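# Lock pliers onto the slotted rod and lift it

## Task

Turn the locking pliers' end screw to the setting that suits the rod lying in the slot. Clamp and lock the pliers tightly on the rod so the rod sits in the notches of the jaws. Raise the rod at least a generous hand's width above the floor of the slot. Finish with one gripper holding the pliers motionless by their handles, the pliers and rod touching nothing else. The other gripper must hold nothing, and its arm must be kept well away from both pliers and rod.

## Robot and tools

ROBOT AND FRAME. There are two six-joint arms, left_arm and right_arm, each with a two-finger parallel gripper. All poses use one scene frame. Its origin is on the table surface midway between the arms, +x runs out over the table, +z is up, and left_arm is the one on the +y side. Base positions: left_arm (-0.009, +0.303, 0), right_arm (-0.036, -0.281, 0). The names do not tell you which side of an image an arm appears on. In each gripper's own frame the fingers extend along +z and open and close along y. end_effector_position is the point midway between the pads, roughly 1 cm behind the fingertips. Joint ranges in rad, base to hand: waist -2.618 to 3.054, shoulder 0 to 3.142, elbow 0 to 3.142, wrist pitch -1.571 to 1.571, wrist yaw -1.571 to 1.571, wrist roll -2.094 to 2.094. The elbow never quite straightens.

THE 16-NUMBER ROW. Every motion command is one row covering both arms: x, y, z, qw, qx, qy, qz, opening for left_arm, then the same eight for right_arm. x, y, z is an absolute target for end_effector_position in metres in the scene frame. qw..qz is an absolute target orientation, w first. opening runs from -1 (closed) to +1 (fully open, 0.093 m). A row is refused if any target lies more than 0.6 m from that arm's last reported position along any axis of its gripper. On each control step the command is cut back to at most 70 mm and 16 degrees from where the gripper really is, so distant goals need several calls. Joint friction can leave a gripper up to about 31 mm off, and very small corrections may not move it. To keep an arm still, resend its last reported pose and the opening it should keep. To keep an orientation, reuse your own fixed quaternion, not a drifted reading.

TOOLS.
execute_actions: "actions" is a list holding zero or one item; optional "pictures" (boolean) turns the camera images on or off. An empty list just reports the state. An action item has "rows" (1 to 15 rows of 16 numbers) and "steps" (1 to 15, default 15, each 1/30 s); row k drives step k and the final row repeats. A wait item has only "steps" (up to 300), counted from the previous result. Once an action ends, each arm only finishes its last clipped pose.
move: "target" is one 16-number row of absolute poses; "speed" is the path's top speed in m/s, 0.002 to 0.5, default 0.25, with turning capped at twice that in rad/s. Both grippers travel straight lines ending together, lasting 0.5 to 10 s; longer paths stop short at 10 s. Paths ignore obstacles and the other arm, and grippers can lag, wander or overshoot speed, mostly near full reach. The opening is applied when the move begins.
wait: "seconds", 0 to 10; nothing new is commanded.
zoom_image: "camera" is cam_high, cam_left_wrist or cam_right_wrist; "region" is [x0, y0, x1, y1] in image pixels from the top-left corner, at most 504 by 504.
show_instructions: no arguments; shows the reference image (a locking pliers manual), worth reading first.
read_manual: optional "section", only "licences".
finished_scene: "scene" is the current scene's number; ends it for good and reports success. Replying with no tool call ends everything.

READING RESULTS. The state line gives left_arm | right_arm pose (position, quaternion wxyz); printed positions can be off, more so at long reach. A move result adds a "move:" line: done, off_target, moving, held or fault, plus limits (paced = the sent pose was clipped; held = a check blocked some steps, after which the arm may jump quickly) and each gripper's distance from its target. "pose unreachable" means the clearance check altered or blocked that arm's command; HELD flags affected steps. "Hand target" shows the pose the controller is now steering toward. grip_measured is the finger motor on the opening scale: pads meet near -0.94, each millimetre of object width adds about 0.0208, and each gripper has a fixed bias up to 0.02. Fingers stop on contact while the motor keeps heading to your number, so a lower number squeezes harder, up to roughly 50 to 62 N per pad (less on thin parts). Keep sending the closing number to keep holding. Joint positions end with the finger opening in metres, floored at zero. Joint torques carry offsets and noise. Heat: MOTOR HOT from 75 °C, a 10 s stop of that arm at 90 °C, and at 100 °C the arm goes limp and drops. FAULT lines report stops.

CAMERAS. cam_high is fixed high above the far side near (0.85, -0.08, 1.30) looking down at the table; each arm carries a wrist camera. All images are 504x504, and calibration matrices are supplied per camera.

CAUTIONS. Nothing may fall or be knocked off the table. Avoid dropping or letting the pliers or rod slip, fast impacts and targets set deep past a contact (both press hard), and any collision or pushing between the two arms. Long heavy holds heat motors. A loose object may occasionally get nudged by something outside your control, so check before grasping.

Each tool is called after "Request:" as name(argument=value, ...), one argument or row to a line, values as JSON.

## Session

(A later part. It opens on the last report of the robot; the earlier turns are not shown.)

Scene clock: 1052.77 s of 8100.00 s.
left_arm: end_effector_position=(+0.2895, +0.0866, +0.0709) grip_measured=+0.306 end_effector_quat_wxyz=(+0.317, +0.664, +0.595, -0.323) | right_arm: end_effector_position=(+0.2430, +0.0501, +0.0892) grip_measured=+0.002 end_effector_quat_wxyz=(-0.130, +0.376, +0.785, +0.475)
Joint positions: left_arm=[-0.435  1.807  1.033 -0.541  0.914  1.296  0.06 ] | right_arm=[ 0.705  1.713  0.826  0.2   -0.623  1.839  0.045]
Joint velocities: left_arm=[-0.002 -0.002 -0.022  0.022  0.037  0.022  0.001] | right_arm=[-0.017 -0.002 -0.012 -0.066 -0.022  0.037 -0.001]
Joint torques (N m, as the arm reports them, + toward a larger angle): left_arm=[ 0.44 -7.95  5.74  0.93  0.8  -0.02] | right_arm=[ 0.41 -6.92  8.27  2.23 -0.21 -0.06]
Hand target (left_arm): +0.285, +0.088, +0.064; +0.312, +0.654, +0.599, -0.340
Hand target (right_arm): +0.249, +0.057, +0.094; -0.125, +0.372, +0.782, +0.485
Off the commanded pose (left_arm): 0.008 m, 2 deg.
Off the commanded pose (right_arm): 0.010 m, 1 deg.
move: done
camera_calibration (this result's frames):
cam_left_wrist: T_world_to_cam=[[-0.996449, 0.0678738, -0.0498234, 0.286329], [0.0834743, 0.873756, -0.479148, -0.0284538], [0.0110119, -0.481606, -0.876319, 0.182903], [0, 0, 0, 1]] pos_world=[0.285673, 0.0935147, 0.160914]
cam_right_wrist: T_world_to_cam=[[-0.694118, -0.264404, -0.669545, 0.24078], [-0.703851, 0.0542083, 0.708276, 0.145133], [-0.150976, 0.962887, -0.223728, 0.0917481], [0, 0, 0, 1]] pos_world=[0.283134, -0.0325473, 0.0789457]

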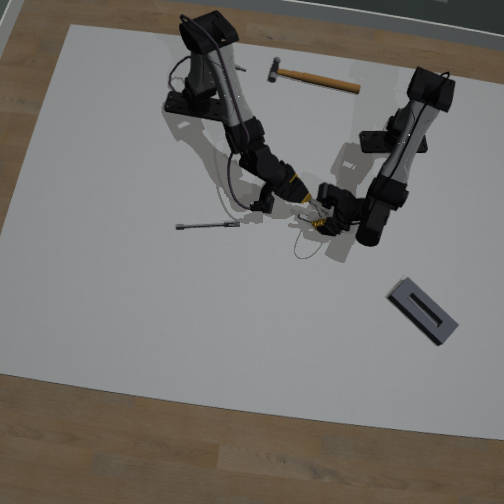

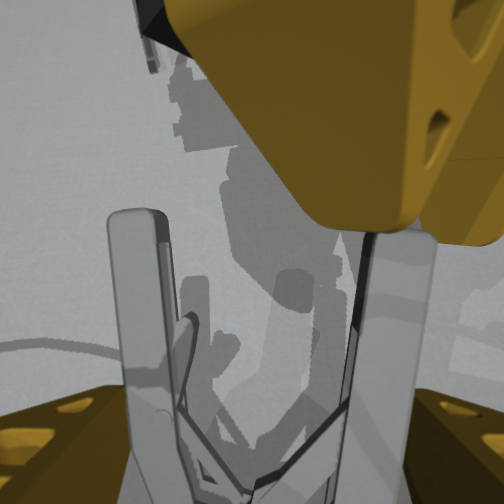

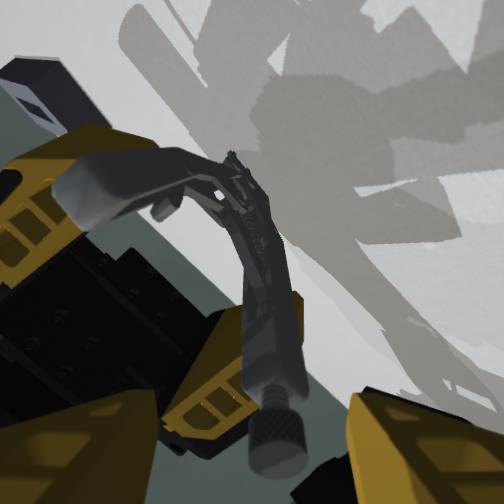

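Request:
move(
  target=[0.285,0.088,0.064,0.312,0.654,0.599,-0.340,0.30,0.241,0.050,0.088,-0.1252,0.3722,0.7810,0.4841,-0.3],
  speed=0.02,
)

Scene clock: 1056.00 s of 8100.00 s.
left_arm: end_effector_position=(+0.2895, +0.0866, +0.0709) grip_measured=+0.306 end_effector_quat_wxyz=(+0.317, +0.664, +0.595, -0.323) | right_arm: end_effector_position=(+0.2423, +0.0495, +0.0878) grip_measured=-0.298 end_effector_quat_wxyz=(-0.127, +0.374, +0.783, +0.480)
Joint positions: left_arm=[-0.435  1.807  1.033 -0.541  0.914  1.296  0.06 ] | right_arm=[ 0.705  1.713  0.809  0.23  -0.622  1.84   0.031]
Joint velocities: left_arm=[-0.012 -0.007  0.002 -0.051 -0.022 -0.081 -0.   ] | right_arm=[-0.017 -0.017  0.002 -0.022  0.051  0.007  0.   ]
Joint torques (N m, as the arm reports them, + toward a larger angle): left_arm=[ 0.25 -7.91  5.86  0.96  0.8  -0.02] | right_arm=[ 0.11 -8.63  5.61  2.26 -0.21 -0.1 ]
Hand target (left_arm): +0.285, +0.088, +0.064; +0.312, +0.654, +0.599, -0.340
Hand target (right_arm): +0.241, +0.050, +0.088; -0.125, +0.372, +0.782, +0.484
Off the commanded pose (left_arm): 0.008 m, 2 deg.
Off the commanded pose (right_arm): 0.001 m, 1 deg.
move: done
camera_calibration (this result's frames):
cam_left_wrist: T_world_to_cam=[[-0.996449, 0.0678738, -0.0498234, 0.286329], [0.0834743, 0.873756, -0.479148, -0.0284538], [0.0110119, -0.481606, -0.876319, 0.182903], [0, 0, 0, 1]] pos_world=[0.285673, 0.0935147, 0.160914]
cam_right_wrist: T_world_to_cam=[[-0.687823, -0.258822, -0.678167, 0.238158], [-0.710655, 0.0497743, 0.701777, 0.148141], [-0.14788, 0.964642, -0.218169, 0.0906106], [0, 0, 0, 1]] pos_world=[0.282487, -0.0331399, 0.077317]

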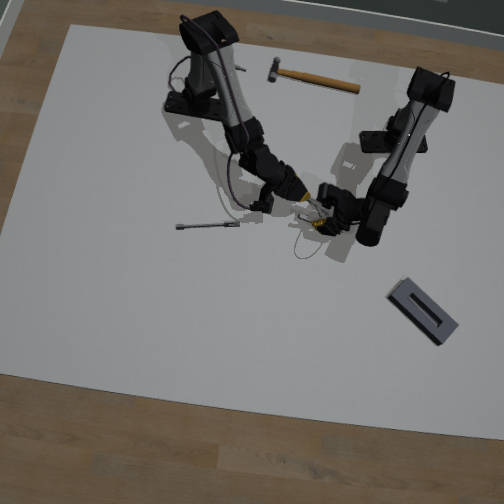

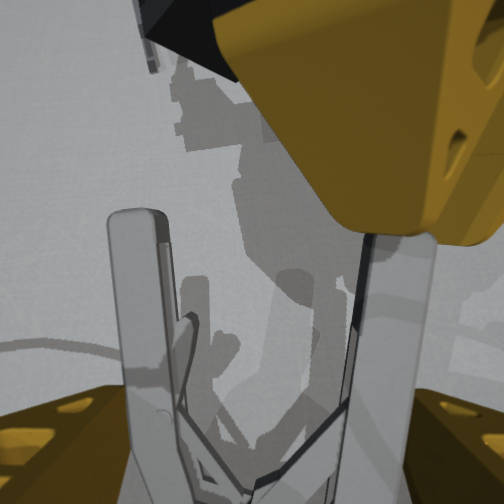

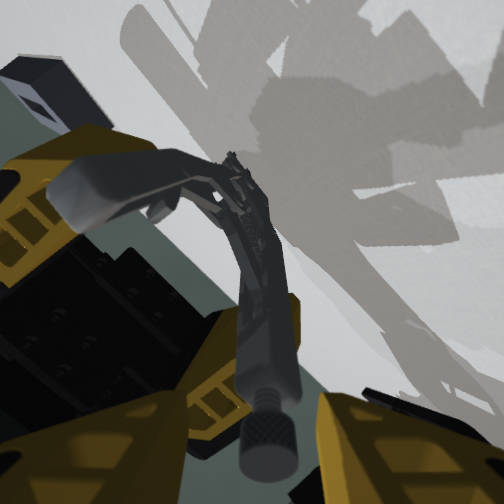

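Request:
move(
  target=[0.285,0.088,0.064,0.312,0.654,0.599,-0.340,0.30,0.235,0.041,0.088,-0.1252,0.3722,0.7810,0.4841,-0.3],
  speed=0.02,
)

Scene clock: 1060.57 s of 8100.00 s.
left_arm: end_effector_position=(+0.2895, +0.0866, +0.0709) grip_measured=+0.306 end_effector_quat_wxyz=(+0.317, +0.664, +0.595, -0.323) | right_arm: end_effector_position=(+0.2339, +0.0431, +0.0802) grip_measured=-0.298 end_effector_quat_wxyz=(-0.132, +0.379, +0.785, +0.472)
Joint positions: left_arm=[-0.435  1.807  1.033 -0.541  0.914  1.296  0.06 ] | right_arm=[ 0.705  1.698  0.77   0.233 -0.622  1.84   0.031]
Joint velocities: left_arm=[ 0.002  0.007  0.002  0.022  0.037 -0.037 -0.   ] | right_arm=[ 0.007  0.002 -0.012 -0.051  0.007 -0.051 -0.   ]
Joint torques (N m, as the arm reports them, + toward a larger angle): left_arm=[ 0.36 -8.    5.77  0.95  0.8   0.03] | right_arm=[ -0.91 -10.15   5.58   2.23  -0.29  -0.19]
Hand target (left_arm): +0.285, +0.088, +0.064; +0.312, +0.654, +0.599, -0.340
Hand target (right_arm): +0.235, +0.041, +0.088; -0.125, +0.373, +0.782, +0.484
Off the commanded pose (left_arm): 0.008 m, 2 deg.
Off the commanded pose (right_arm): 0.008 m, 2 deg.
move: done
camera_calibration (this result's frames):
cam_left_wrist: T_world_to_cam=[[-0.996449, 0.0678738, -0.0498234, 0.286329], [0.0834743, 0.873756, -0.479148, -0.0284538], [0.0110119, -0.481606, -0.876319, 0.182903], [0, 0, 0, 1]] pos_world=[0.285673, 0.0935147, 0.160914]
cam_right_wrist: T_world_to_cam=[[-0.699092, -0.267251, -0.66321, 0.227323], [-0.698771, 0.058664, 0.712936, 0.143723], [-0.151626, 0.96184, -0.227759, 0.0955756], [0, 0, 0, 1]] pos_world=[0.273841, -0.0396074, 0.0700661]

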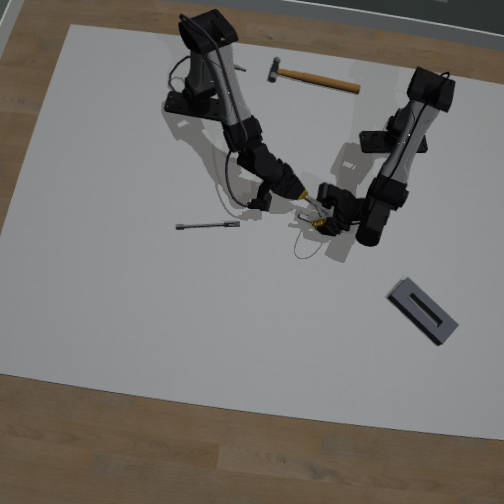

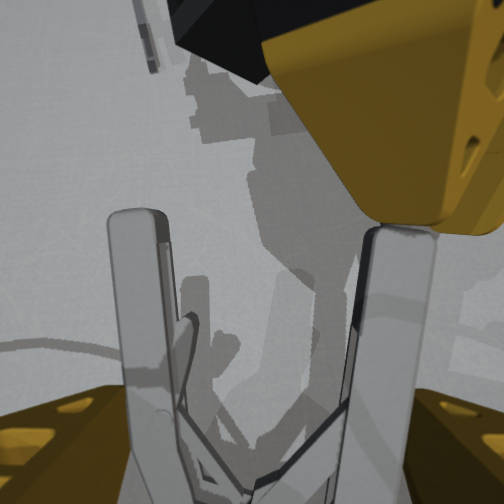

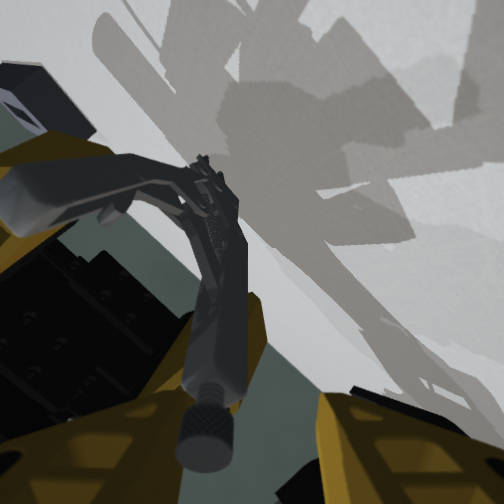

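Overshot. Go back partly.

Request:
move(
  target=[0.285,0.088,0.064,0.312,0.654,0.599,-0.340,0.30,0.244,0.050,0.094,-0.1252,0.3722,0.7810,0.4841,-0.3],
  speed=0.02,
)

Scene clock: 1063.57 s of 8100.00 s.
left_arm: end_effector_position=(+0.2895, +0.0866, +0.0709) grip_measured=+0.306 end_effector_quat_wxyz=(+0.317, +0.664, +0.595, -0.323) | right_arm: end_effector_position=(+0.2397, +0.0475, +0.0891) grip_measured=-0.298 end_effector_quat_wxyz=(-0.127, +0.373, +0.783, +0.481)
Joint positions: left_arm=[-0.435  1.807  1.033 -0.541  0.914  1.296  0.06 ] | right_arm=[ 0.705  1.698  0.795  0.231 -0.622  1.84   0.031]
Joint velocities: left_arm=[ 0.007 -0.002 -0.012 -0.007 -0.007 -0.022 -0.   ] | right_arm=[ 0.002 -0.012 -0.002 -0.007 -0.022  0.007 -0.   ]
Joint torques (N m, as the arm reports them, + toward a larger angle): left_arm=[ 0.35 -7.97  5.85  0.95  0.81  0.  ] | right_arm=[-0.37 -7.68  8.32  1.95 -0.25 -0.13]
Hand target (left_arm): +0.285, +0.088, +0.064; +0.312, +0.654, +0.599, -0.340
Hand target (right_arm): +0.244, +0.050, +0.094; -0.125, +0.373, +0.781, +0.485
Off the commanded pose (left_arm): 0.008 m, 2 deg.
Off the commanded pose (right_arm): 0.007 m, 0 deg.
move: done
camera_calibration (this result's frames):
cam_left_wrist: T_world_to_cam=[[-0.996449, 0.0678738, -0.0498234, 0.286329], [0.0834743, 0.873756, -0.479148, -0.0284538], [0.0110119, -0.481606, -0.876319, 0.182903], [0, 0, 0, 1]] pos_world=[0.285673, 0.0935147, 0.160914]
cam_right_wrist: T_world_to_cam=[[-0.686163, -0.257581, -0.680318, 0.236439], [-0.712368, 0.048493, 0.700128, 0.146006], [-0.147349, 0.965039, -0.216766, 0.0921738], [0, 0, 0, 1]] pos_world=[0.279827, -0.0351297, 0.0786106]

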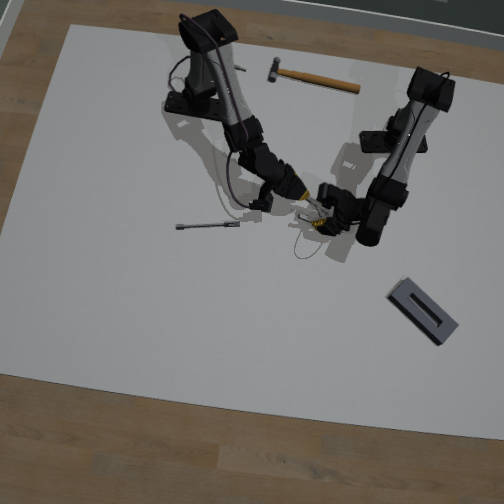

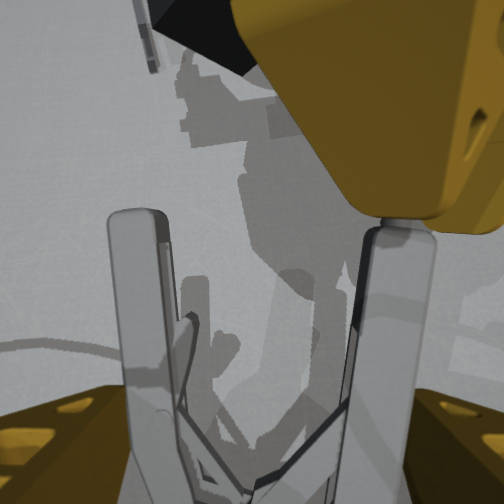

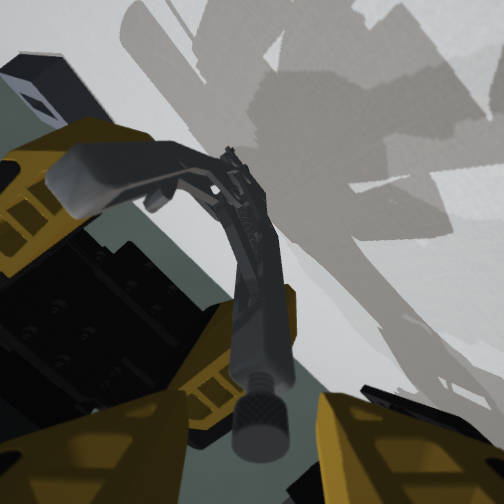

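Request:
move(
  target=[0.285,0.088,0.064,0.312,0.654,0.599,-0.340,0.30,0.244,0.050,0.094,-0.1252,0.3722,0.7810,0.4841,-0.82],
  speed=0.02,
)

Request:
move(
  target=[0.285,0.088,0.064,0.312,0.654,0.599,-0.340,0.30,0.242,0.049,0.092,0.2231,-0.2316,0.8336,0.4474,-0.82],
  speed=0.25,
)

Scene clock: 1067.07 s of 8100.00 s.
left_arm: end_effector_position=(+0.2897, +0.0868, +0.0708) grip_measured=+0.306 end_effector_quat_wxyz=(+0.317, +0.664, +0.595, -0.323) | right_arm: end_effector_position=(+0.2391, +0.0471, +0.0883) grip_measured=-0.809 end_effector_quat_wxyz=(-0.128, +0.374, +0.784, +0.479)
Joint positions: left_arm=[-0.435  1.807  1.033 -0.54   0.913  1.295  0.06 ] | right_arm=[ 0.705  1.698  0.795  0.226 -0.622  1.84   0.006]
Joint velocities: left_arm=[-0.007  0.007 -0.002 -0.081 -0.022  0.022 -0.   ] | right_arm=[-0.017 -0.002  0.002 -0.007  0.007 -0.007 -0.001]
Joint torques (N m, as the arm reports them, + toward a larger angle): left_arm=[ 0.37 -7.87  5.81  0.9   0.84 -0.02] | right_arm=[-0.38 -7.73  8.24  1.99 -0.26 -0.14]
Hand target (left_arm): +0.285, +0.088, +0.064; +0.312, +0.654, +0.599, -0.340
Hand target (right_arm): +0.244, +0.050, +0.094; -0.125, +0.373, +0.782, +0.485
Off the commanded pose (left_arm): 0.008 m, 2 deg.
Off the commanded pose (right_arm): 0.008 m, 1 deg.
move: done
camera_calibration (this result's frames):
cam_left_wrist: T_world_to_cam=[[-0.996472, 0.0671029, -0.0504038, 0.286683], [0.083071, 0.87408, -0.478626, -0.0285849], [0.0119398, -0.481125, -0.876571, 0.182624], [0, 0, 0, 1]] pos_world=[0.285866, 0.0936129, 0.160851]
cam_right_wrist: T_world_to_cam=[[-0.688877, -0.259672, -0.676771, 0.235842], [-0.709497, 0.0502312, 0.702916, 0.145154], [-0.148532, 0.96439, -0.218839, 0.0927671], [0, 0, 0, 1]] pos_world=[0.279232, -0.0355133, 0.0778812]

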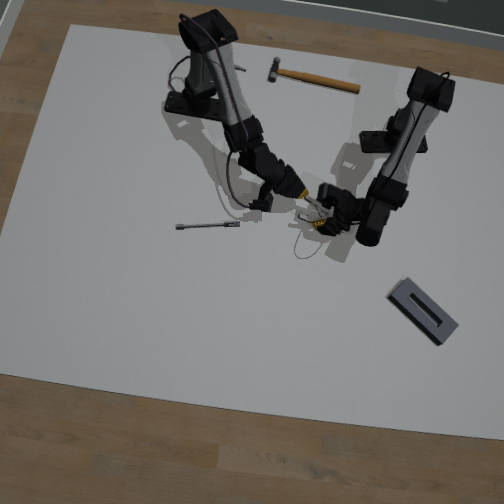

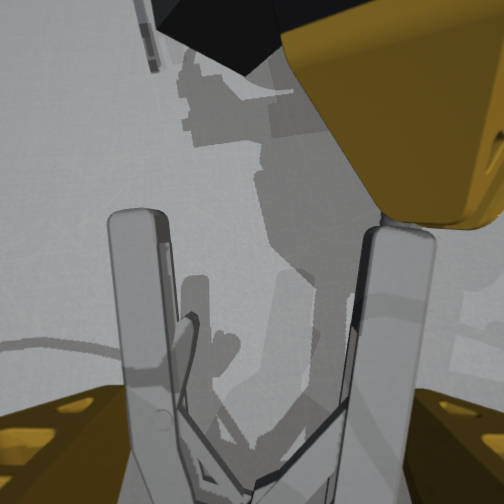

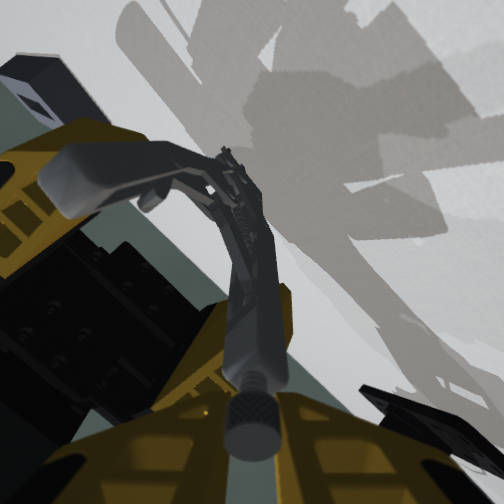

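Scene clock: 1070.53 s of 8100.00 s.
left_arm: end_effector_position=(+0.2907, +0.0877, +0.0720) grip_measured=+0.305 end_effector_quat_wxyz=(+0.320, +0.662, +0.595, -0.325) | right_arm: end_effector_position=(+0.2395, +0.0437, +0.0831) grip_measured=-0.809 end_effector_quat_wxyz=(+0.210, -0.218, +0.847, +0.436)
Joint positions: left_arm=[-0.428  1.807  1.033 -0.539  0.922  1.295  0.06 ] | right_arm=[ 0.705  1.698  0.795  0.202 -0.601  0.425  0.006]
Joint velocities: left_arm=[-0.007 -0.017 -0.007 -0.007 -0.081 -0.022 -0.   ] | right_arm=[-0.012 -0.012 -0.002  0.022  0.037 -0.095  0.001]
Joint torques (N m, as the arm reports them, + toward a larger angle): left_arm=[-0.01 -7.88  5.71  0.91  0.71  0.01] | right_arm=[-0.26 -8.08  7.31  2.39 -0.44 -0.26]
Hand target (left_arm): +0.285, +0.088, +0.064; +0.312, +0.654, +0.599, -0.340
Hand target (right_arm): +0.242, +0.049, +0.092; +0.223, -0.232, +0.834, +0.447
Off the commanded pose (left_arm): 0.010 m, 2 deg.
Off the commanded pose (right_arm): 0.011 m, 3 deg.
move: off_target (right_arm)
camera_calibration (this result's frames):
cam_left_wrist: T_world_to_cam=[[-0.996774, 0.0629026, -0.0498579, 0.288065], [0.0792409, 0.870113, -0.48644, -0.0268783], [0.0127837, -0.488821, -0.87229, 0.184273], [0, 0, 0, 1]] pos_world=[0.28691, 0.0953435, 0.162027]
cam_right_wrist: T_world_to_cam=[[0.576369, -0.507121, -0.640802, -0.0635028], [-0.792302, -0.538832, -0.286213, 0.277131], [-0.20014, 0.672673, -0.712359, 0.161043], [0, 0, 0, 1]] pos_world=[0.288403, 0.00879403, 0.153346]

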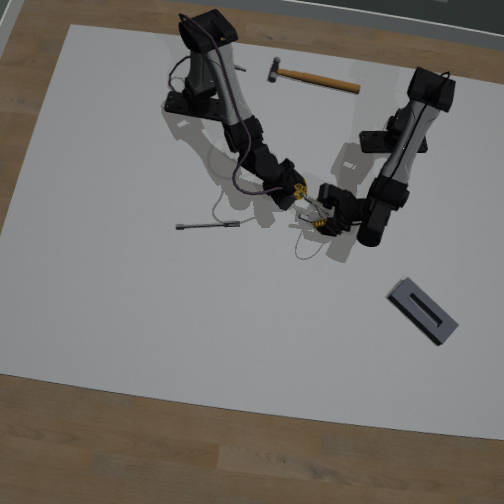

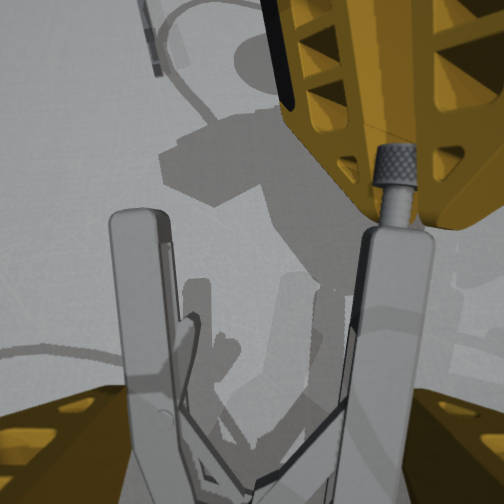

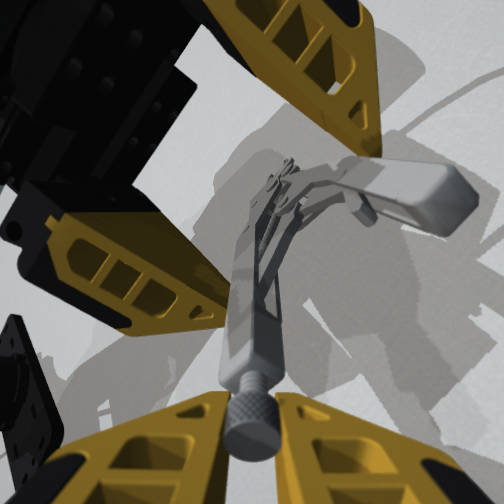

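Total ≈621°. Release and back off.

Request:
execute_actions(
  actions=[
    {"rows":[[0.285,0.088,0.064,0.312,0.654,0.599,-0.340,0.30,0.242,0.049,0.092,0.2231,-0.2316,0.8336,0.4474,-0.2]],"steps":10},
  ],
  pictures=false,
)

Request:
move(
  target=[0.285,0.088,0.064,0.312,0.654,0.599,-0.340,0.30,0.225,-0.04,0.15,0.2231,-0.2316,0.8336,0.4474,-0.2],
  speed=0.12,
)

Request:
move(
  target=[0.285,0.14,0.20,0.312,0.654,0.599,-0.340,0.35,0.22,-0.10,0.14,0.620,-0.322,0.651,0.300,1],
  speed=0.12,
)

Request:
move(
  target=[0.285,0.14,0.20,0.20,0.705,0.646,-0.22,0.40,0.22,-0.10,0.14,0.620,-0.322,0.651,0.300,1],
  speed=0.08,
)

Scene clock: 1075.10 s of 8100.00 s.
left_arm: end_effector_position=(+0.2907, +0.0877, +0.0720) grip_measured=+0.305 end_effector_quat_wxyz=(+0.320, +0.662, +0.595, -0.325) | right_arm: end_effector_position=(+0.2391, +0.0452, +0.0853) grip_measured=-0.201 end_effector_quat_wxyz=(+0.213, -0.223, +0.843, +0.440)
Joint positions: left_arm=[-0.428  1.807  1.033 -0.539  0.922  1.295  0.06 ] | right_arm=[ 0.705  1.698  0.795  0.212 -0.611  0.419  0.036]
Joint velocities: left_arm=[-0.002 -0.002 -0.007  0.051  0.022  0.022  0.001] | right_arm=[-0.007  0.002 -0.002  0.081 -0.022 -0.007 -0.002]
Joint torques (N m, as the arm reports them, + toward a larger angle): left_arm=[-0.16 -7.79  5.91  0.95  0.72  0.  ] | right_arm=[-0.24 -8.    7.33  2.26 -0.33 -0.23]
Hand target (left_arm): +0.285, +0.088, +0.064; +0.312, +0.654, +0.599, -0.340
Hand target (right_arm): +0.242, +0.049, +0.092; +0.223, -0.232, +0.834, +0.448
Off the commanded pose (left_arm): 0.010 m, 2 deg.
Off the commanded pose (right_arm): 0.008 m, 2 deg.
Steps of this call (steps 1 to 127: nothing new was sent; steps 128 to 137: all 10 steps of this action). Readings (end_effector_position):
128: left_arm (+0.2907, +0.0877, +0.0720) | right_arm (+0.2395, +0.0438, +0.0831)
129: left_arm (+0.2907, +0.0877, +0.0720) | right_arm (+0.2394, +0.0441, +0.0836)
131: left_arm (+0.2907, +0.0877, +0.0720) | right_arm (+0.2394, +0.0447, +0.0845)
135: left_arm (+0.2907, +0.0877, +0.0720) | right_arm (+0.2391, +0.0451, +0.0851)
137: the state above

Scene clock: 1076.87 s of 8100.00 s.
left_arm: end_effector_position=(+0.2911, +0.0884, +0.0711) grip_measured=+0.305 end_effector_quat_wxyz=(+0.318, +0.662, +0.597, -0.322) | right_arm: end_effector_position=(+0.2258, -0.0382, +0.1416) grip_measured=-0.201 end_effector_quat_wxyz=(+0.214, -0.227, +0.839, +0.446)
Joint positions: left_arm=[-0.428  1.807  1.033 -0.539  0.915  1.295  0.06 ] | right_arm=[ 0.466  1.381  0.77  -0.209 -0.798  0.206  0.036]
Joint velocities: left_arm=[-0.002 -0.007 -0.007  0.051 -0.051  0.037  0.   ] | right_arm=[-0.007  0.007 -0.012 -0.11   0.095 -0.037 -0.   ]
Joint torques (N m, as the arm reports them, + toward a larger angle): left_arm=[-0.1  -7.94  5.73  0.94  0.78  0.  ] | right_arm=[-0.84 -7.17  8.13  1.68 -0.47 -0.24]
Hand target (left_arm): +0.285, +0.088, +0.064; +0.312, +0.654, +0.599, -0.340
Hand target (right_arm): +0.226, -0.039, +0.150; +0.222, -0.231, +0.834, +0.449
Off the commanded pose (left_arm): 0.009 m, 2 deg.
Off the commanded pose (right_arm): 0.009 m, 1 deg.
move: done
camera_calibration (this result's frames):
cam_left_wrist: T_world_to_cam=[[-0.996802, 0.0613203, -0.0512469, 0.288665], [0.0784295, 0.873719, -0.480067, -0.02853], [0.0153375, -0.482551, -0.875734, 0.18269], [0, 0, 0, 1]] pos_world=[0.287177, 0.0953833, 0.161085]
cam_right_wrist: T_world_to_cam=[[0.594202, -0.480882, -0.64473, -0.0621311], [-0.77802, -0.546937, -0.309104, 0.238585], [-0.203985, 0.685283, -0.699127, 0.254587], [0, 0, 0, 1]] pos_world=[0.274474, -0.0738508, 0.211678]

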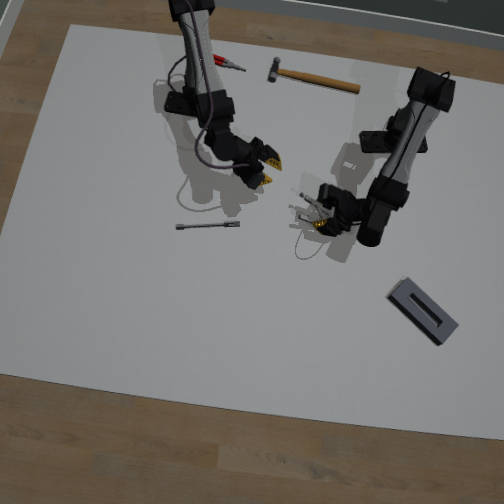

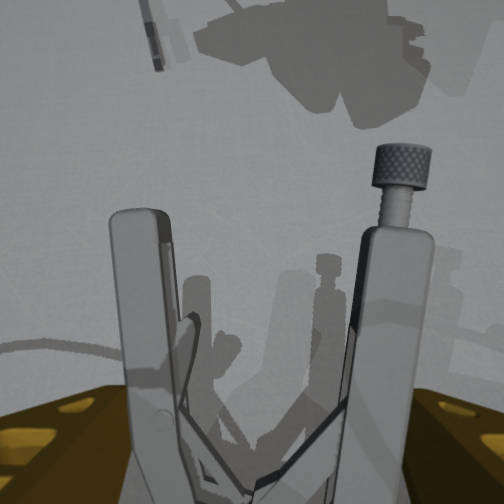

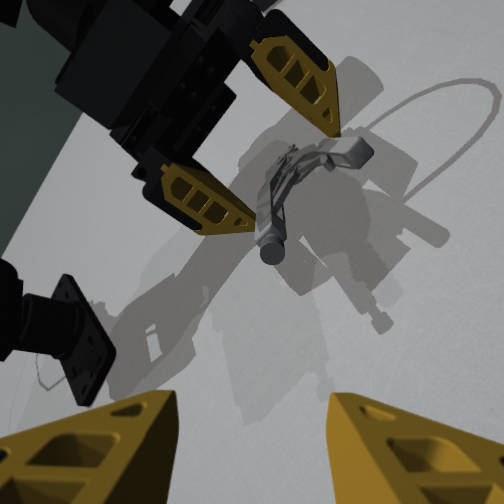

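Scene clock: 1081.60 s of 8100.00 s.
left_arm: end_effector_position=(+0.2793, +0.1416, +0.1822) grip_measured=+0.351 end_effector_quat_wxyz=(+0.289, +0.656, +0.609, -0.340) | right_arm: end_effector_position=(+0.2216, -0.0968, +0.1454) grip_measured=+1.000 end_effector_quat_wxyz=(+0.619, -0.321, +0.649, +0.305)
Joint positions: left_arm=[-0.269  1.708  1.398 -1.295  0.924  1.568  0.062] | right_arm=[ 0.379  1.3    0.077  1.164 -0.598 -0.035  0.093]
Joint velocities: left_arm=[-0.002 -0.002 -0.007 -0.022 -0.066 -0.066 -0.   ] | right_arm=[-0.007  0.012 -0.007  0.037 -0.037  0.051  0.   ]
Joint torques (N m, as the arm reports them, + toward a larger angle): left_arm=[  0.3  -10.59  11.     0.06   0.87   0.12] | right_arm=[-0.87 -1.37  4.45  2.6  -0.04 -0.19]
Hand target (left_arm): +0.282, +0.141, +0.199; +0.311, +0.655, +0.600, -0.338
Hand target (right_arm): +0.221, -0.100, +0.141; +0.619, -0.318, +0.652, +0.299
Off the commanded pose (left_arm): 0.019 m, 3 deg.
Off the commanded pose (right_arm): 0.006 m, 1 deg.
move: off_target (left_arm)
camera_calibration (this result's frames):
cam_left_wrist: T_world_to_cam=[[-0.997482, 0.0674936, 0.0217783, 0.265307], [0.0496439, 0.883798, -0.465227, -0.0168353], [-0.0506475, -0.462974, -0.884924, 0.32318], [0, 0, 0, 1]] pos_world=[0.281843, 0.146597, 0.27238]
cam_right_wrist: T_world_to_cam=[[0.803059, -0.595315, 0.0264008, -0.240277], [-0.261896, -0.392391, -0.881726, 0.188243], [0.535264, 0.701163, -0.471023, 0.101113], [0, 0, 0, 1]] pos_world=[0.188135, -0.140072, 0.219949]

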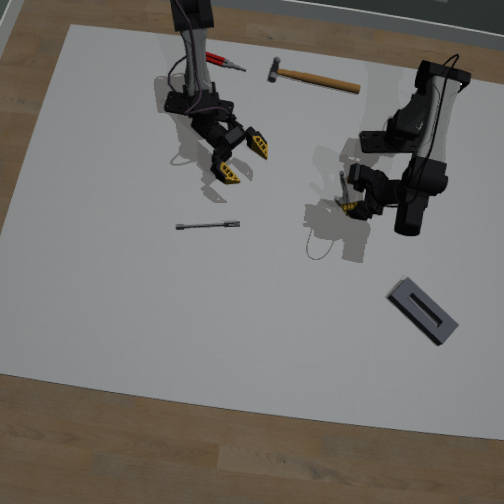

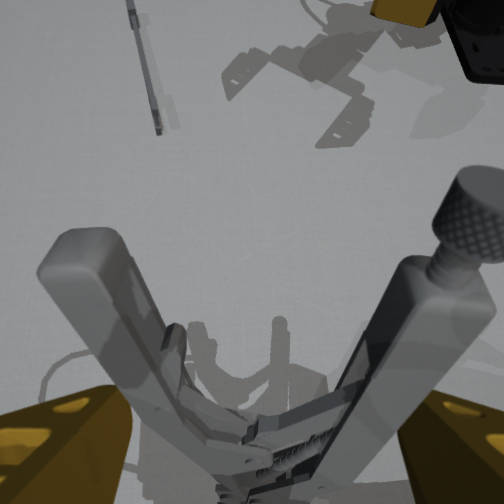

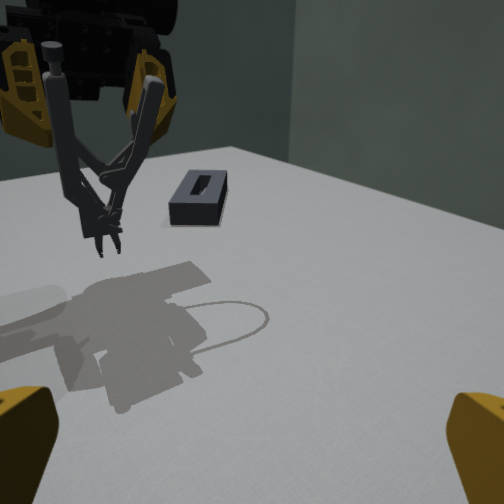

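Scene clock: 1084.03 s of 8100.00 s.
left_arm: end_effector_position=(+0.2849, +0.1415, +0.1939) grip_measured=+0.398 end_effector_quat_wxyz=(+0.197, +0.702, +0.645, -0.227) | right_arm: end_effector_position=(+0.2216, -0.0968, +0.1469) grip_measured=+1.000 end_effector_quat_wxyz=(+0.622, -0.322, +0.646, +0.303)
Joint positions: left_arm=[-0.389  1.708  1.589 -1.382  0.608  1.421  0.064] | right_arm=[ 0.379  1.3    0.077  1.171 -0.598 -0.038  0.093]
Joint velocities: left_arm=[-0.007 -0.017  0.007 -0.051 -0.007 -0.007  0.   ] | right_arm=[ 0.027 -0.012  0.012 -0.022 -0.022 -0.007  0.   ]
Joint torques (N m, as the arm reports them, + toward a larger angle): left_arm=[-0.92 -9.39 10.58  0.29  0.33 -0.1 ] | right_arm=[-1.06 -1.33  4.18  2.55 -0.1  -0.22]
Hand target (left_arm): +0.285, +0.139, +0.201; +0.200, +0.704, +0.644, -0.223
Hand target (right_arm): +0.220, -0.100, +0.140; +0.619, -0.322, +0.651, +0.300
Off the commanded pose (left_arm): 0.006 m, 1 deg.
Off the commanded pose (right_arm): 0.008 m, 1 deg.
move: done
camera_calibration (this result's frames):
cam_left_wrist: T_world_to_cam=[[-0.997368, 0.0723377, -0.00487206, 0.275113], [0.0721048, 0.982646, -0.1709, -0.0890263], [-0.00757501, -0.170802, -0.985276, 0.299591], [0, 0, 0, 1]] pos_world=[0.283078, 0.118751, 0.281306]
cam_right_wrist: T_world_to_cam=[[0.802874, -0.59519, 0.0337922, -0.241395], [-0.253671, -0.392384, -0.88413, 0.188093], [0.539485, 0.701273, -0.466018, 0.100082], [0, 0, 0, 1]] pos_world=[0.187531, -0.140056, 0.221096]

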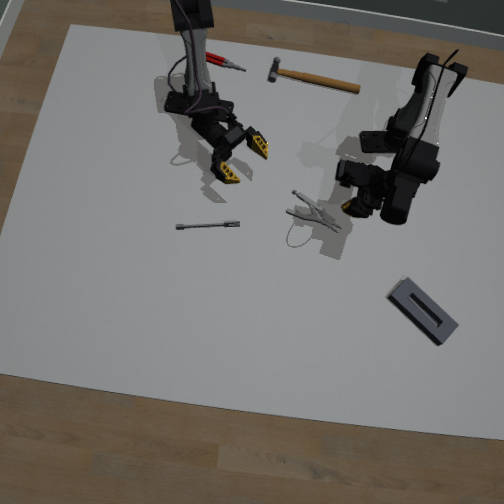

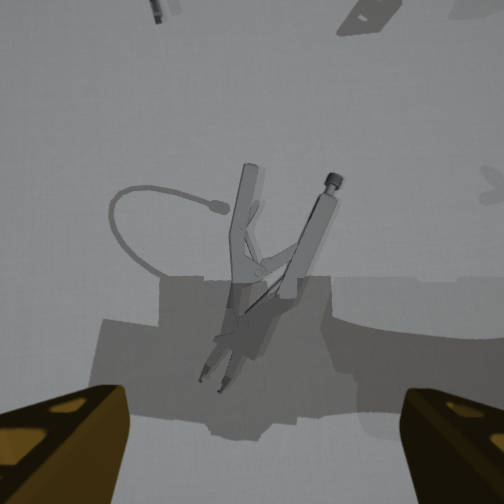

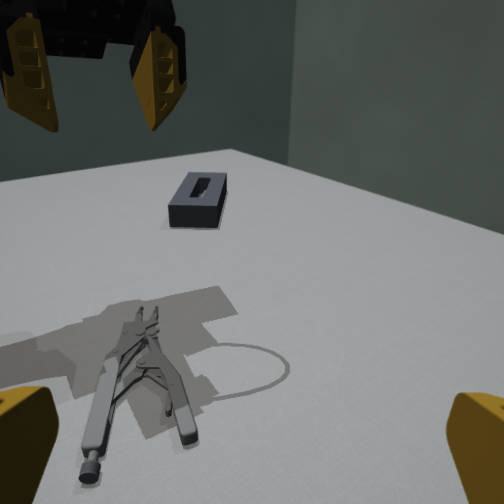

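Request:
move(
  target=[0.262,0.051,0.07,0,0.8526,0.5225,0,1,0.20,-0.14,0.14,0.620,-0.322,0.651,0.300,1],
  speed=0.15,
)

Scene clock: 1101.67 s of 8100.00 s.
left_arm: end_effector_position=(+0.2584, +0.0527, +0.0699) grip_measured=+1.000 end_effector_quat_wxyz=(-0.005, +0.854, +0.520, -0.016) | right_arm: end_effector_position=(+0.2055, -0.1385, +0.1441) grip_measured=+1.000 end_effector_quat_wxyz=(+0.617, -0.323, +0.651, +0.302)
Joint positions: left_arm=[-0.917  1.969  1.552 -1.171  0.027  1.307  0.093] | right_arm=[ 0.13   1.077  0.008  0.983 -0.846 -0.069  0.093]
Joint velocities: left_arm=[-0.012  0.012 -0.022  0.066 -0.051  0.007  0.   ] | right_arm=[-0.022 -0.042 -0.007 -0.022 -0.11   0.022  0.   ]
Joint torques (N m, as the arm reports them, + toward a larger angle): left_arm=[ -0.6  -10.39   9.99   0.35  -0.03  -0.04] | right_arm=[-0.97 -3.31  5.11  2.03 -0.12 -0.2 ]
Hand target (left_arm): +0.263, +0.047, +0.070; +0.002, +0.853, +0.521, -0.011
Hand target (right_arm): +0.201, -0.140, +0.141; +0.614, -0.324, +0.653, +0.301
Off the commanded pose (left_arm): 0.004 m, 2 deg.
Off the commanded pose (right_arm): 0.007 m, 0 deg.
joint sent to its limit (right arm) — the command would take joint 3 (elbow) past its lower limit, so that joint was sent only as far as its limit.
move: done
camera_calibration (this result's frames):
cam_left_wrist: T_world_to_cam=[[-0.889619, 0.456698, -0.00244281, 0.206239], [0.416605, 0.813688, 0.405403, -0.14145], [0.187134, 0.359637, -0.914135, 0.0788783], [0, 0, 0, 1]] pos_world=[0.227642, -0.00745978, 0.129954]
cam_right_wrist: T_world_to_cam=[[0.802479, -0.595959, 0.0293455, -0.25253], [-0.264629, -0.39955, -0.877685, 0.165492], [0.534789, 0.696558, -0.478339, 0.138884], [0, 0, 0, 1]] pos_world=[0.172171, -0.181116, 0.219094]

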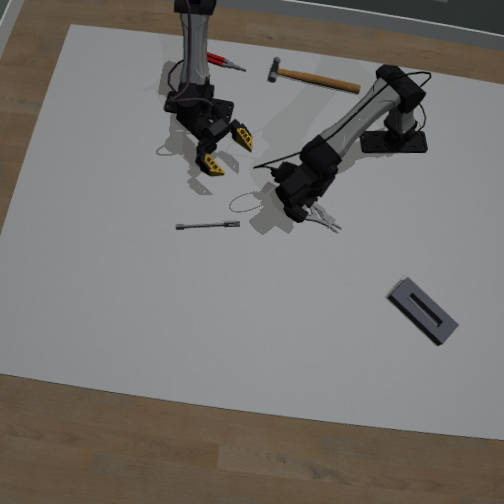

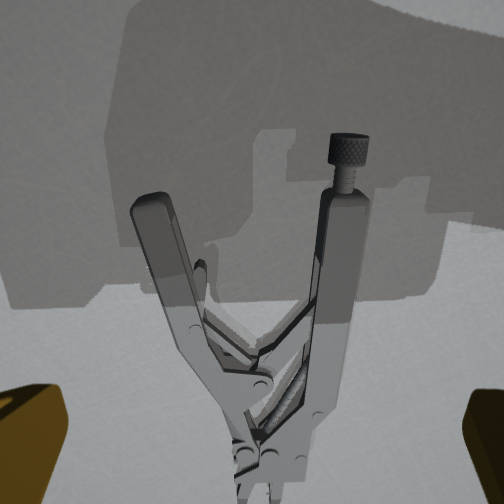

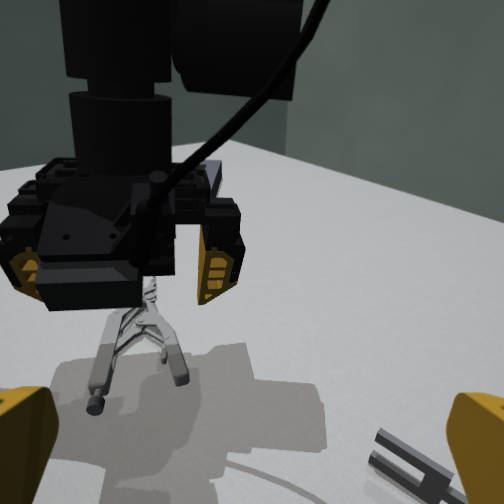

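Request:
move(
  target=[0.260,0.049,0.010,0,0.8526,0.5225,0,1,0.20,-0.14,0.14,0.620,-0.322,0.651,0.300,1],
  speed=0.05,
)

Scene clock: 1109.63 s of 8100.00 s.
left_arm: end_effector_position=(+0.2680, +0.0454, +0.0225) grip_measured=+1.000 end_effector_quat_wxyz=(+0.015, +0.852, +0.523, +0.002) | right_arm: end_effector_position=(+0.2041, -0.1383, +0.1428) grip_measured=+1.000 end_effector_quat_wxyz=(+0.614, -0.325, +0.653, +0.302)
Joint positions: left_arm=[-0.925  2.018  1.426 -0.949  0.004  1.293  0.093] | right_arm=[ 0.13   1.06   0.008  0.954 -0.849 -0.078  0.093]
Joint velocities: left_arm=[-0.002 -0.007 -0.007 -0.022  0.007  0.081  0.   ] | right_arm=[ 0.017 -0.032  0.002 -0.007 -0.022 -0.007  0.   ]
Joint torques (N m, as the arm reports them, + toward a larger angle): left_arm=[ -1.05 -10.48   5.29   0.5   -0.09  -0.11] | right_arm=[-0.9  -3.19  5.2   2.07 -0.17 -0.2 ]
Hand target (left_arm): +0.261, +0.049, +0.010; -0.000, +0.853, +0.522, -0.000
Hand target (right_arm): +0.201, -0.140, +0.140; +0.614, -0.326, +0.654, +0.300
Off the commanded pose (left_arm): 0.015 m, 2 deg.
Off the commanded pose (right_arm): 0.005 m, 1 deg.
joint sent to its limit (right arm) — the command would take joint 3 (elbow) past its lower limit, so that joint was sent only as far as its limit.
move: off_target (left_arm)
camera_calibration (this result's frames):
cam_left_wrist: T_world_to_cam=[[-0.8913, 0.449996, -0.0555758, 0.219905], [0.389688, 0.822914, 0.413469, -0.113694], [0.231793, 0.346868, -0.90882, 0.0248632], [0, 0, 0, 1]] pos_world=[0.234544, -0.0140204, 0.0818266]
cam_right_wrist: T_world_to_cam=[[0.804508, -0.593223, 0.029223, -0.251301], [-0.267273, -0.405528, -0.874135, 0.163272], [0.530408, 0.695438, -0.484803, 0.140498], [0, 0, 0, 1]] pos_world=[0.17129, -0.180574, 0.218179]

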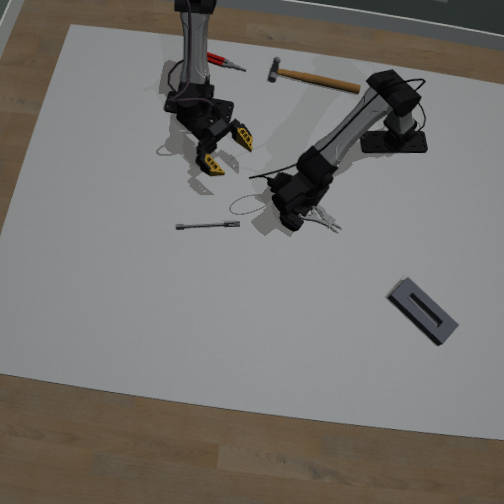

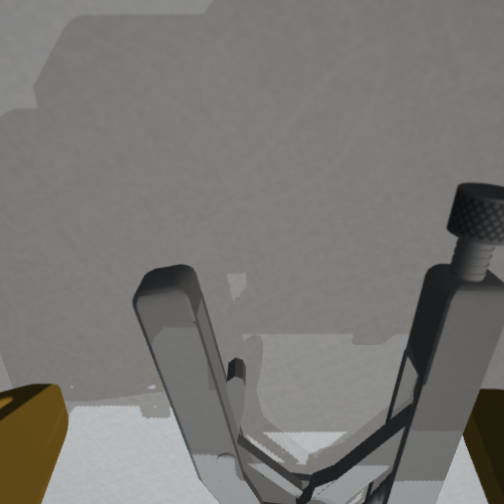

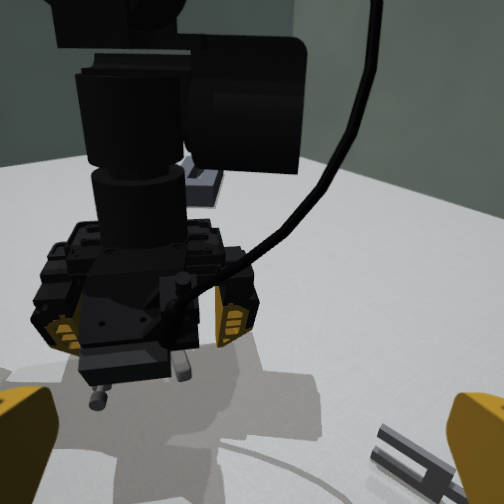

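Request:
move(
  target=[0.245,0.058,0.024,0,0.8526,0.5225,0,1,0.20,-0.14,0.14,0.620,-0.322,0.651,0.300,1],
  speed=0.03,
)

Request:
move(
  target=[0.245,0.058,0.006,0,0.8526,0.5225,0,1,0.20,-0.14,0.14,0.620,-0.322,0.651,0.300,1],
  speed=0.03,
)

Scene clock: 1113.50 s of 8100.00 s.
left_arm: end_effector_position=(+0.2542, +0.0526, +0.0255) grip_measured=+1.000 end_effector_quat_wxyz=(+0.011, +0.853, +0.522, +0.001) | right_arm: end_effector_position=(+0.2041, -0.1383, +0.1424) grip_measured=+1.000 end_effector_quat_wxyz=(+0.613, -0.325, +0.654, +0.302)
Joint positions: left_arm=[-0.937  1.968  1.367 -0.948  0.004  1.282  0.093] | right_arm=[ 0.13   1.06   0.008  0.952 -0.849 -0.078  0.093]
Joint velocities: left_arm=[-0.002 -0.002 -0.007  0.007 -0.007 -0.007  0.   ] | right_arm=[ 0.012 -0.027  0.002 -0.007 -0.051 -0.037  0.   ]
Joint torques (N m, as the arm reports them, + toward a larger angle): left_arm=[ -0.92 -12.97   4.99   0.23  -0.03  -0.06] | right_arm=[-0.93 -3.33  5.22  2.04 -0.17 -0.21]
Hand target (left_arm): +0.245, +0.058, +0.024; -0.000, +0.853, +0.522, -0.001
Hand target (right_arm): +0.201, -0.140, +0.140; +0.613, -0.326, +0.654, +0.300
Off the commanded pose (left_arm): 0.011 m, 1 deg.
Off the commanded pose (right_arm): 0.005 m, 1 deg.
joint sent to its limit (right arm) — the command would take joint 3 (elbow) past its lower limit, so that joint was sent only as far as its limit.
move: off_target (left_arm)
camera_calibration (this result's frames):
cam_left_wrist: T_world_to_cam=[[-0.891294, 0.450978, -0.0470531, 0.204285], [0.39306, 0.820196, 0.415671, -0.116189], [0.226051, 0.35199, -0.908297, 0.0294518], [0, 0, 0, 1]] pos_world=[0.22109, -0.00719713, 0.0846597]
cam_right_wrist: T_world_to_cam=[[0.804568, -0.593193, 0.0281485, -0.251119], [-0.268662, -0.405848, -0.87356, 0.163111], [0.529614, 0.695277, -0.485901, 0.140644], [0, 0, 0, 1]] pos_world=[0.171377, -0.18055, 0.217895]

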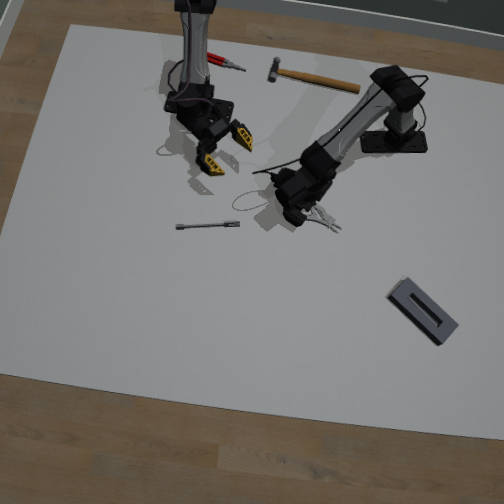

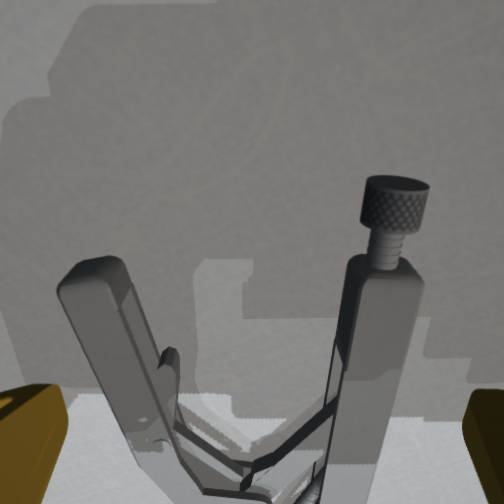

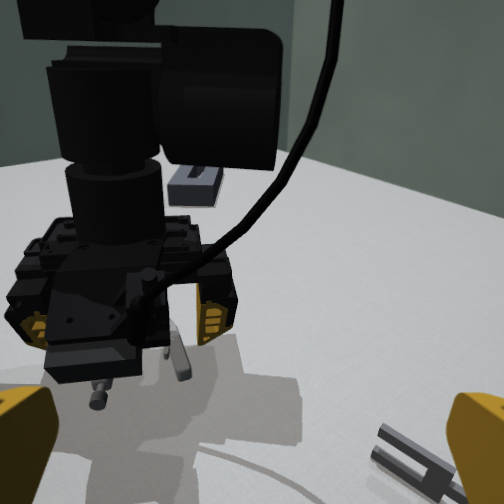

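Scene clock: 1114.47 s of 8100.00 s.
left_arm: end_effector_position=(+0.2520, +0.0548, +0.0173) grip_measured=+1.000 end_effector_quat_wxyz=(+0.011, +0.853, +0.523, +0.001) | right_arm: end_effector_position=(+0.2041, -0.1383, +0.1424) grip_measured=+1.000 end_effector_quat_wxyz=(+0.613, -0.325, +0.654, +0.302)
Joint positions: left_arm=[-0.937  1.968  1.332 -0.912  0.003  1.282  0.093] | right_arm=[ 0.13   1.06   0.008  0.952 -0.849 -0.078  0.093]
Joint velocities: left_arm=[ 0.002 -0.007 -0.002 -0.007  0.037 -0.022  0.   ] | right_arm=[ 0.012 -0.017 -0.002 -0.007 -0.066 -0.125  0.   ]
Joint torques (N m, as the arm reports them, + toward a larger angle): left_arm=[ -0.94 -10.34   4.46   0.6   -0.04  -0.08] | right_arm=[-0.97 -3.39  5.2   2.05 -0.16 -0.23]
Hand target (left_arm): +0.245, +0.058, +0.006; -0.000, +0.853, +0.522, -0.000
Hand target (right_arm): +0.201, -0.140, +0.140; +0.614, -0.326, +0.654, +0.300
Off the commanded pose (left_arm): 0.014 m, 1 deg.
Off the commanded pose (right_arm): 0.005 m, 1 deg.
joint sent to its limit (right arm) — the command would take joint 3 (elbow) past its lower limit, so that joint was sent only as far as its limit.
move: off_target (left_arm)
camera_calibration (this result's frames):
cam_left_wrist: T_world_to_cam=[[-0.891431, 0.450618, -0.0478888, 0.201032], [0.392404, 0.820455, 0.41578, -0.113543], [0.226649, 0.351847, -0.908204, 0.0215709], [0, 0, 0, 1]] pos_world=[0.218872, -0.00502161, 0.0764269]
cam_right_wrist: T_world_to_cam=[[0.804568, -0.593193, 0.0281485, -0.251119], [-0.268662, -0.405848, -0.87356, 0.163111], [0.529614, 0.695277, -0.485901, 0.140644], [0, 0, 0, 1]] pos_world=[0.171377, -0.18055, 0.217895]

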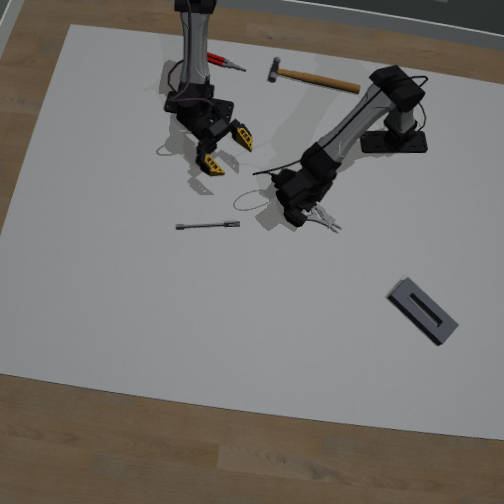

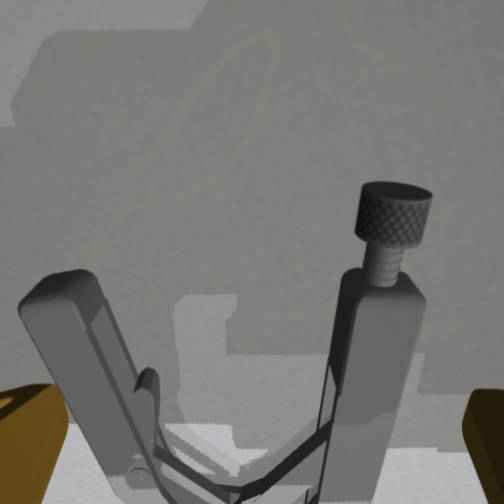

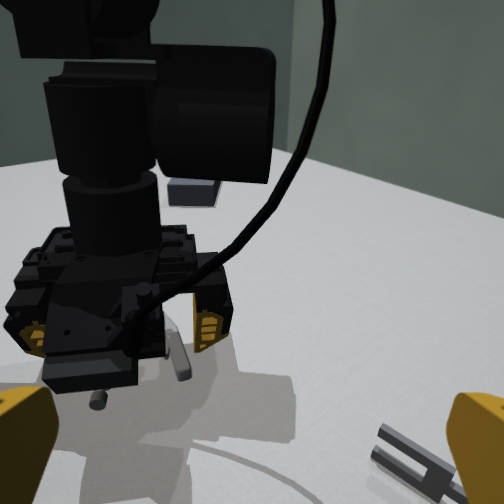

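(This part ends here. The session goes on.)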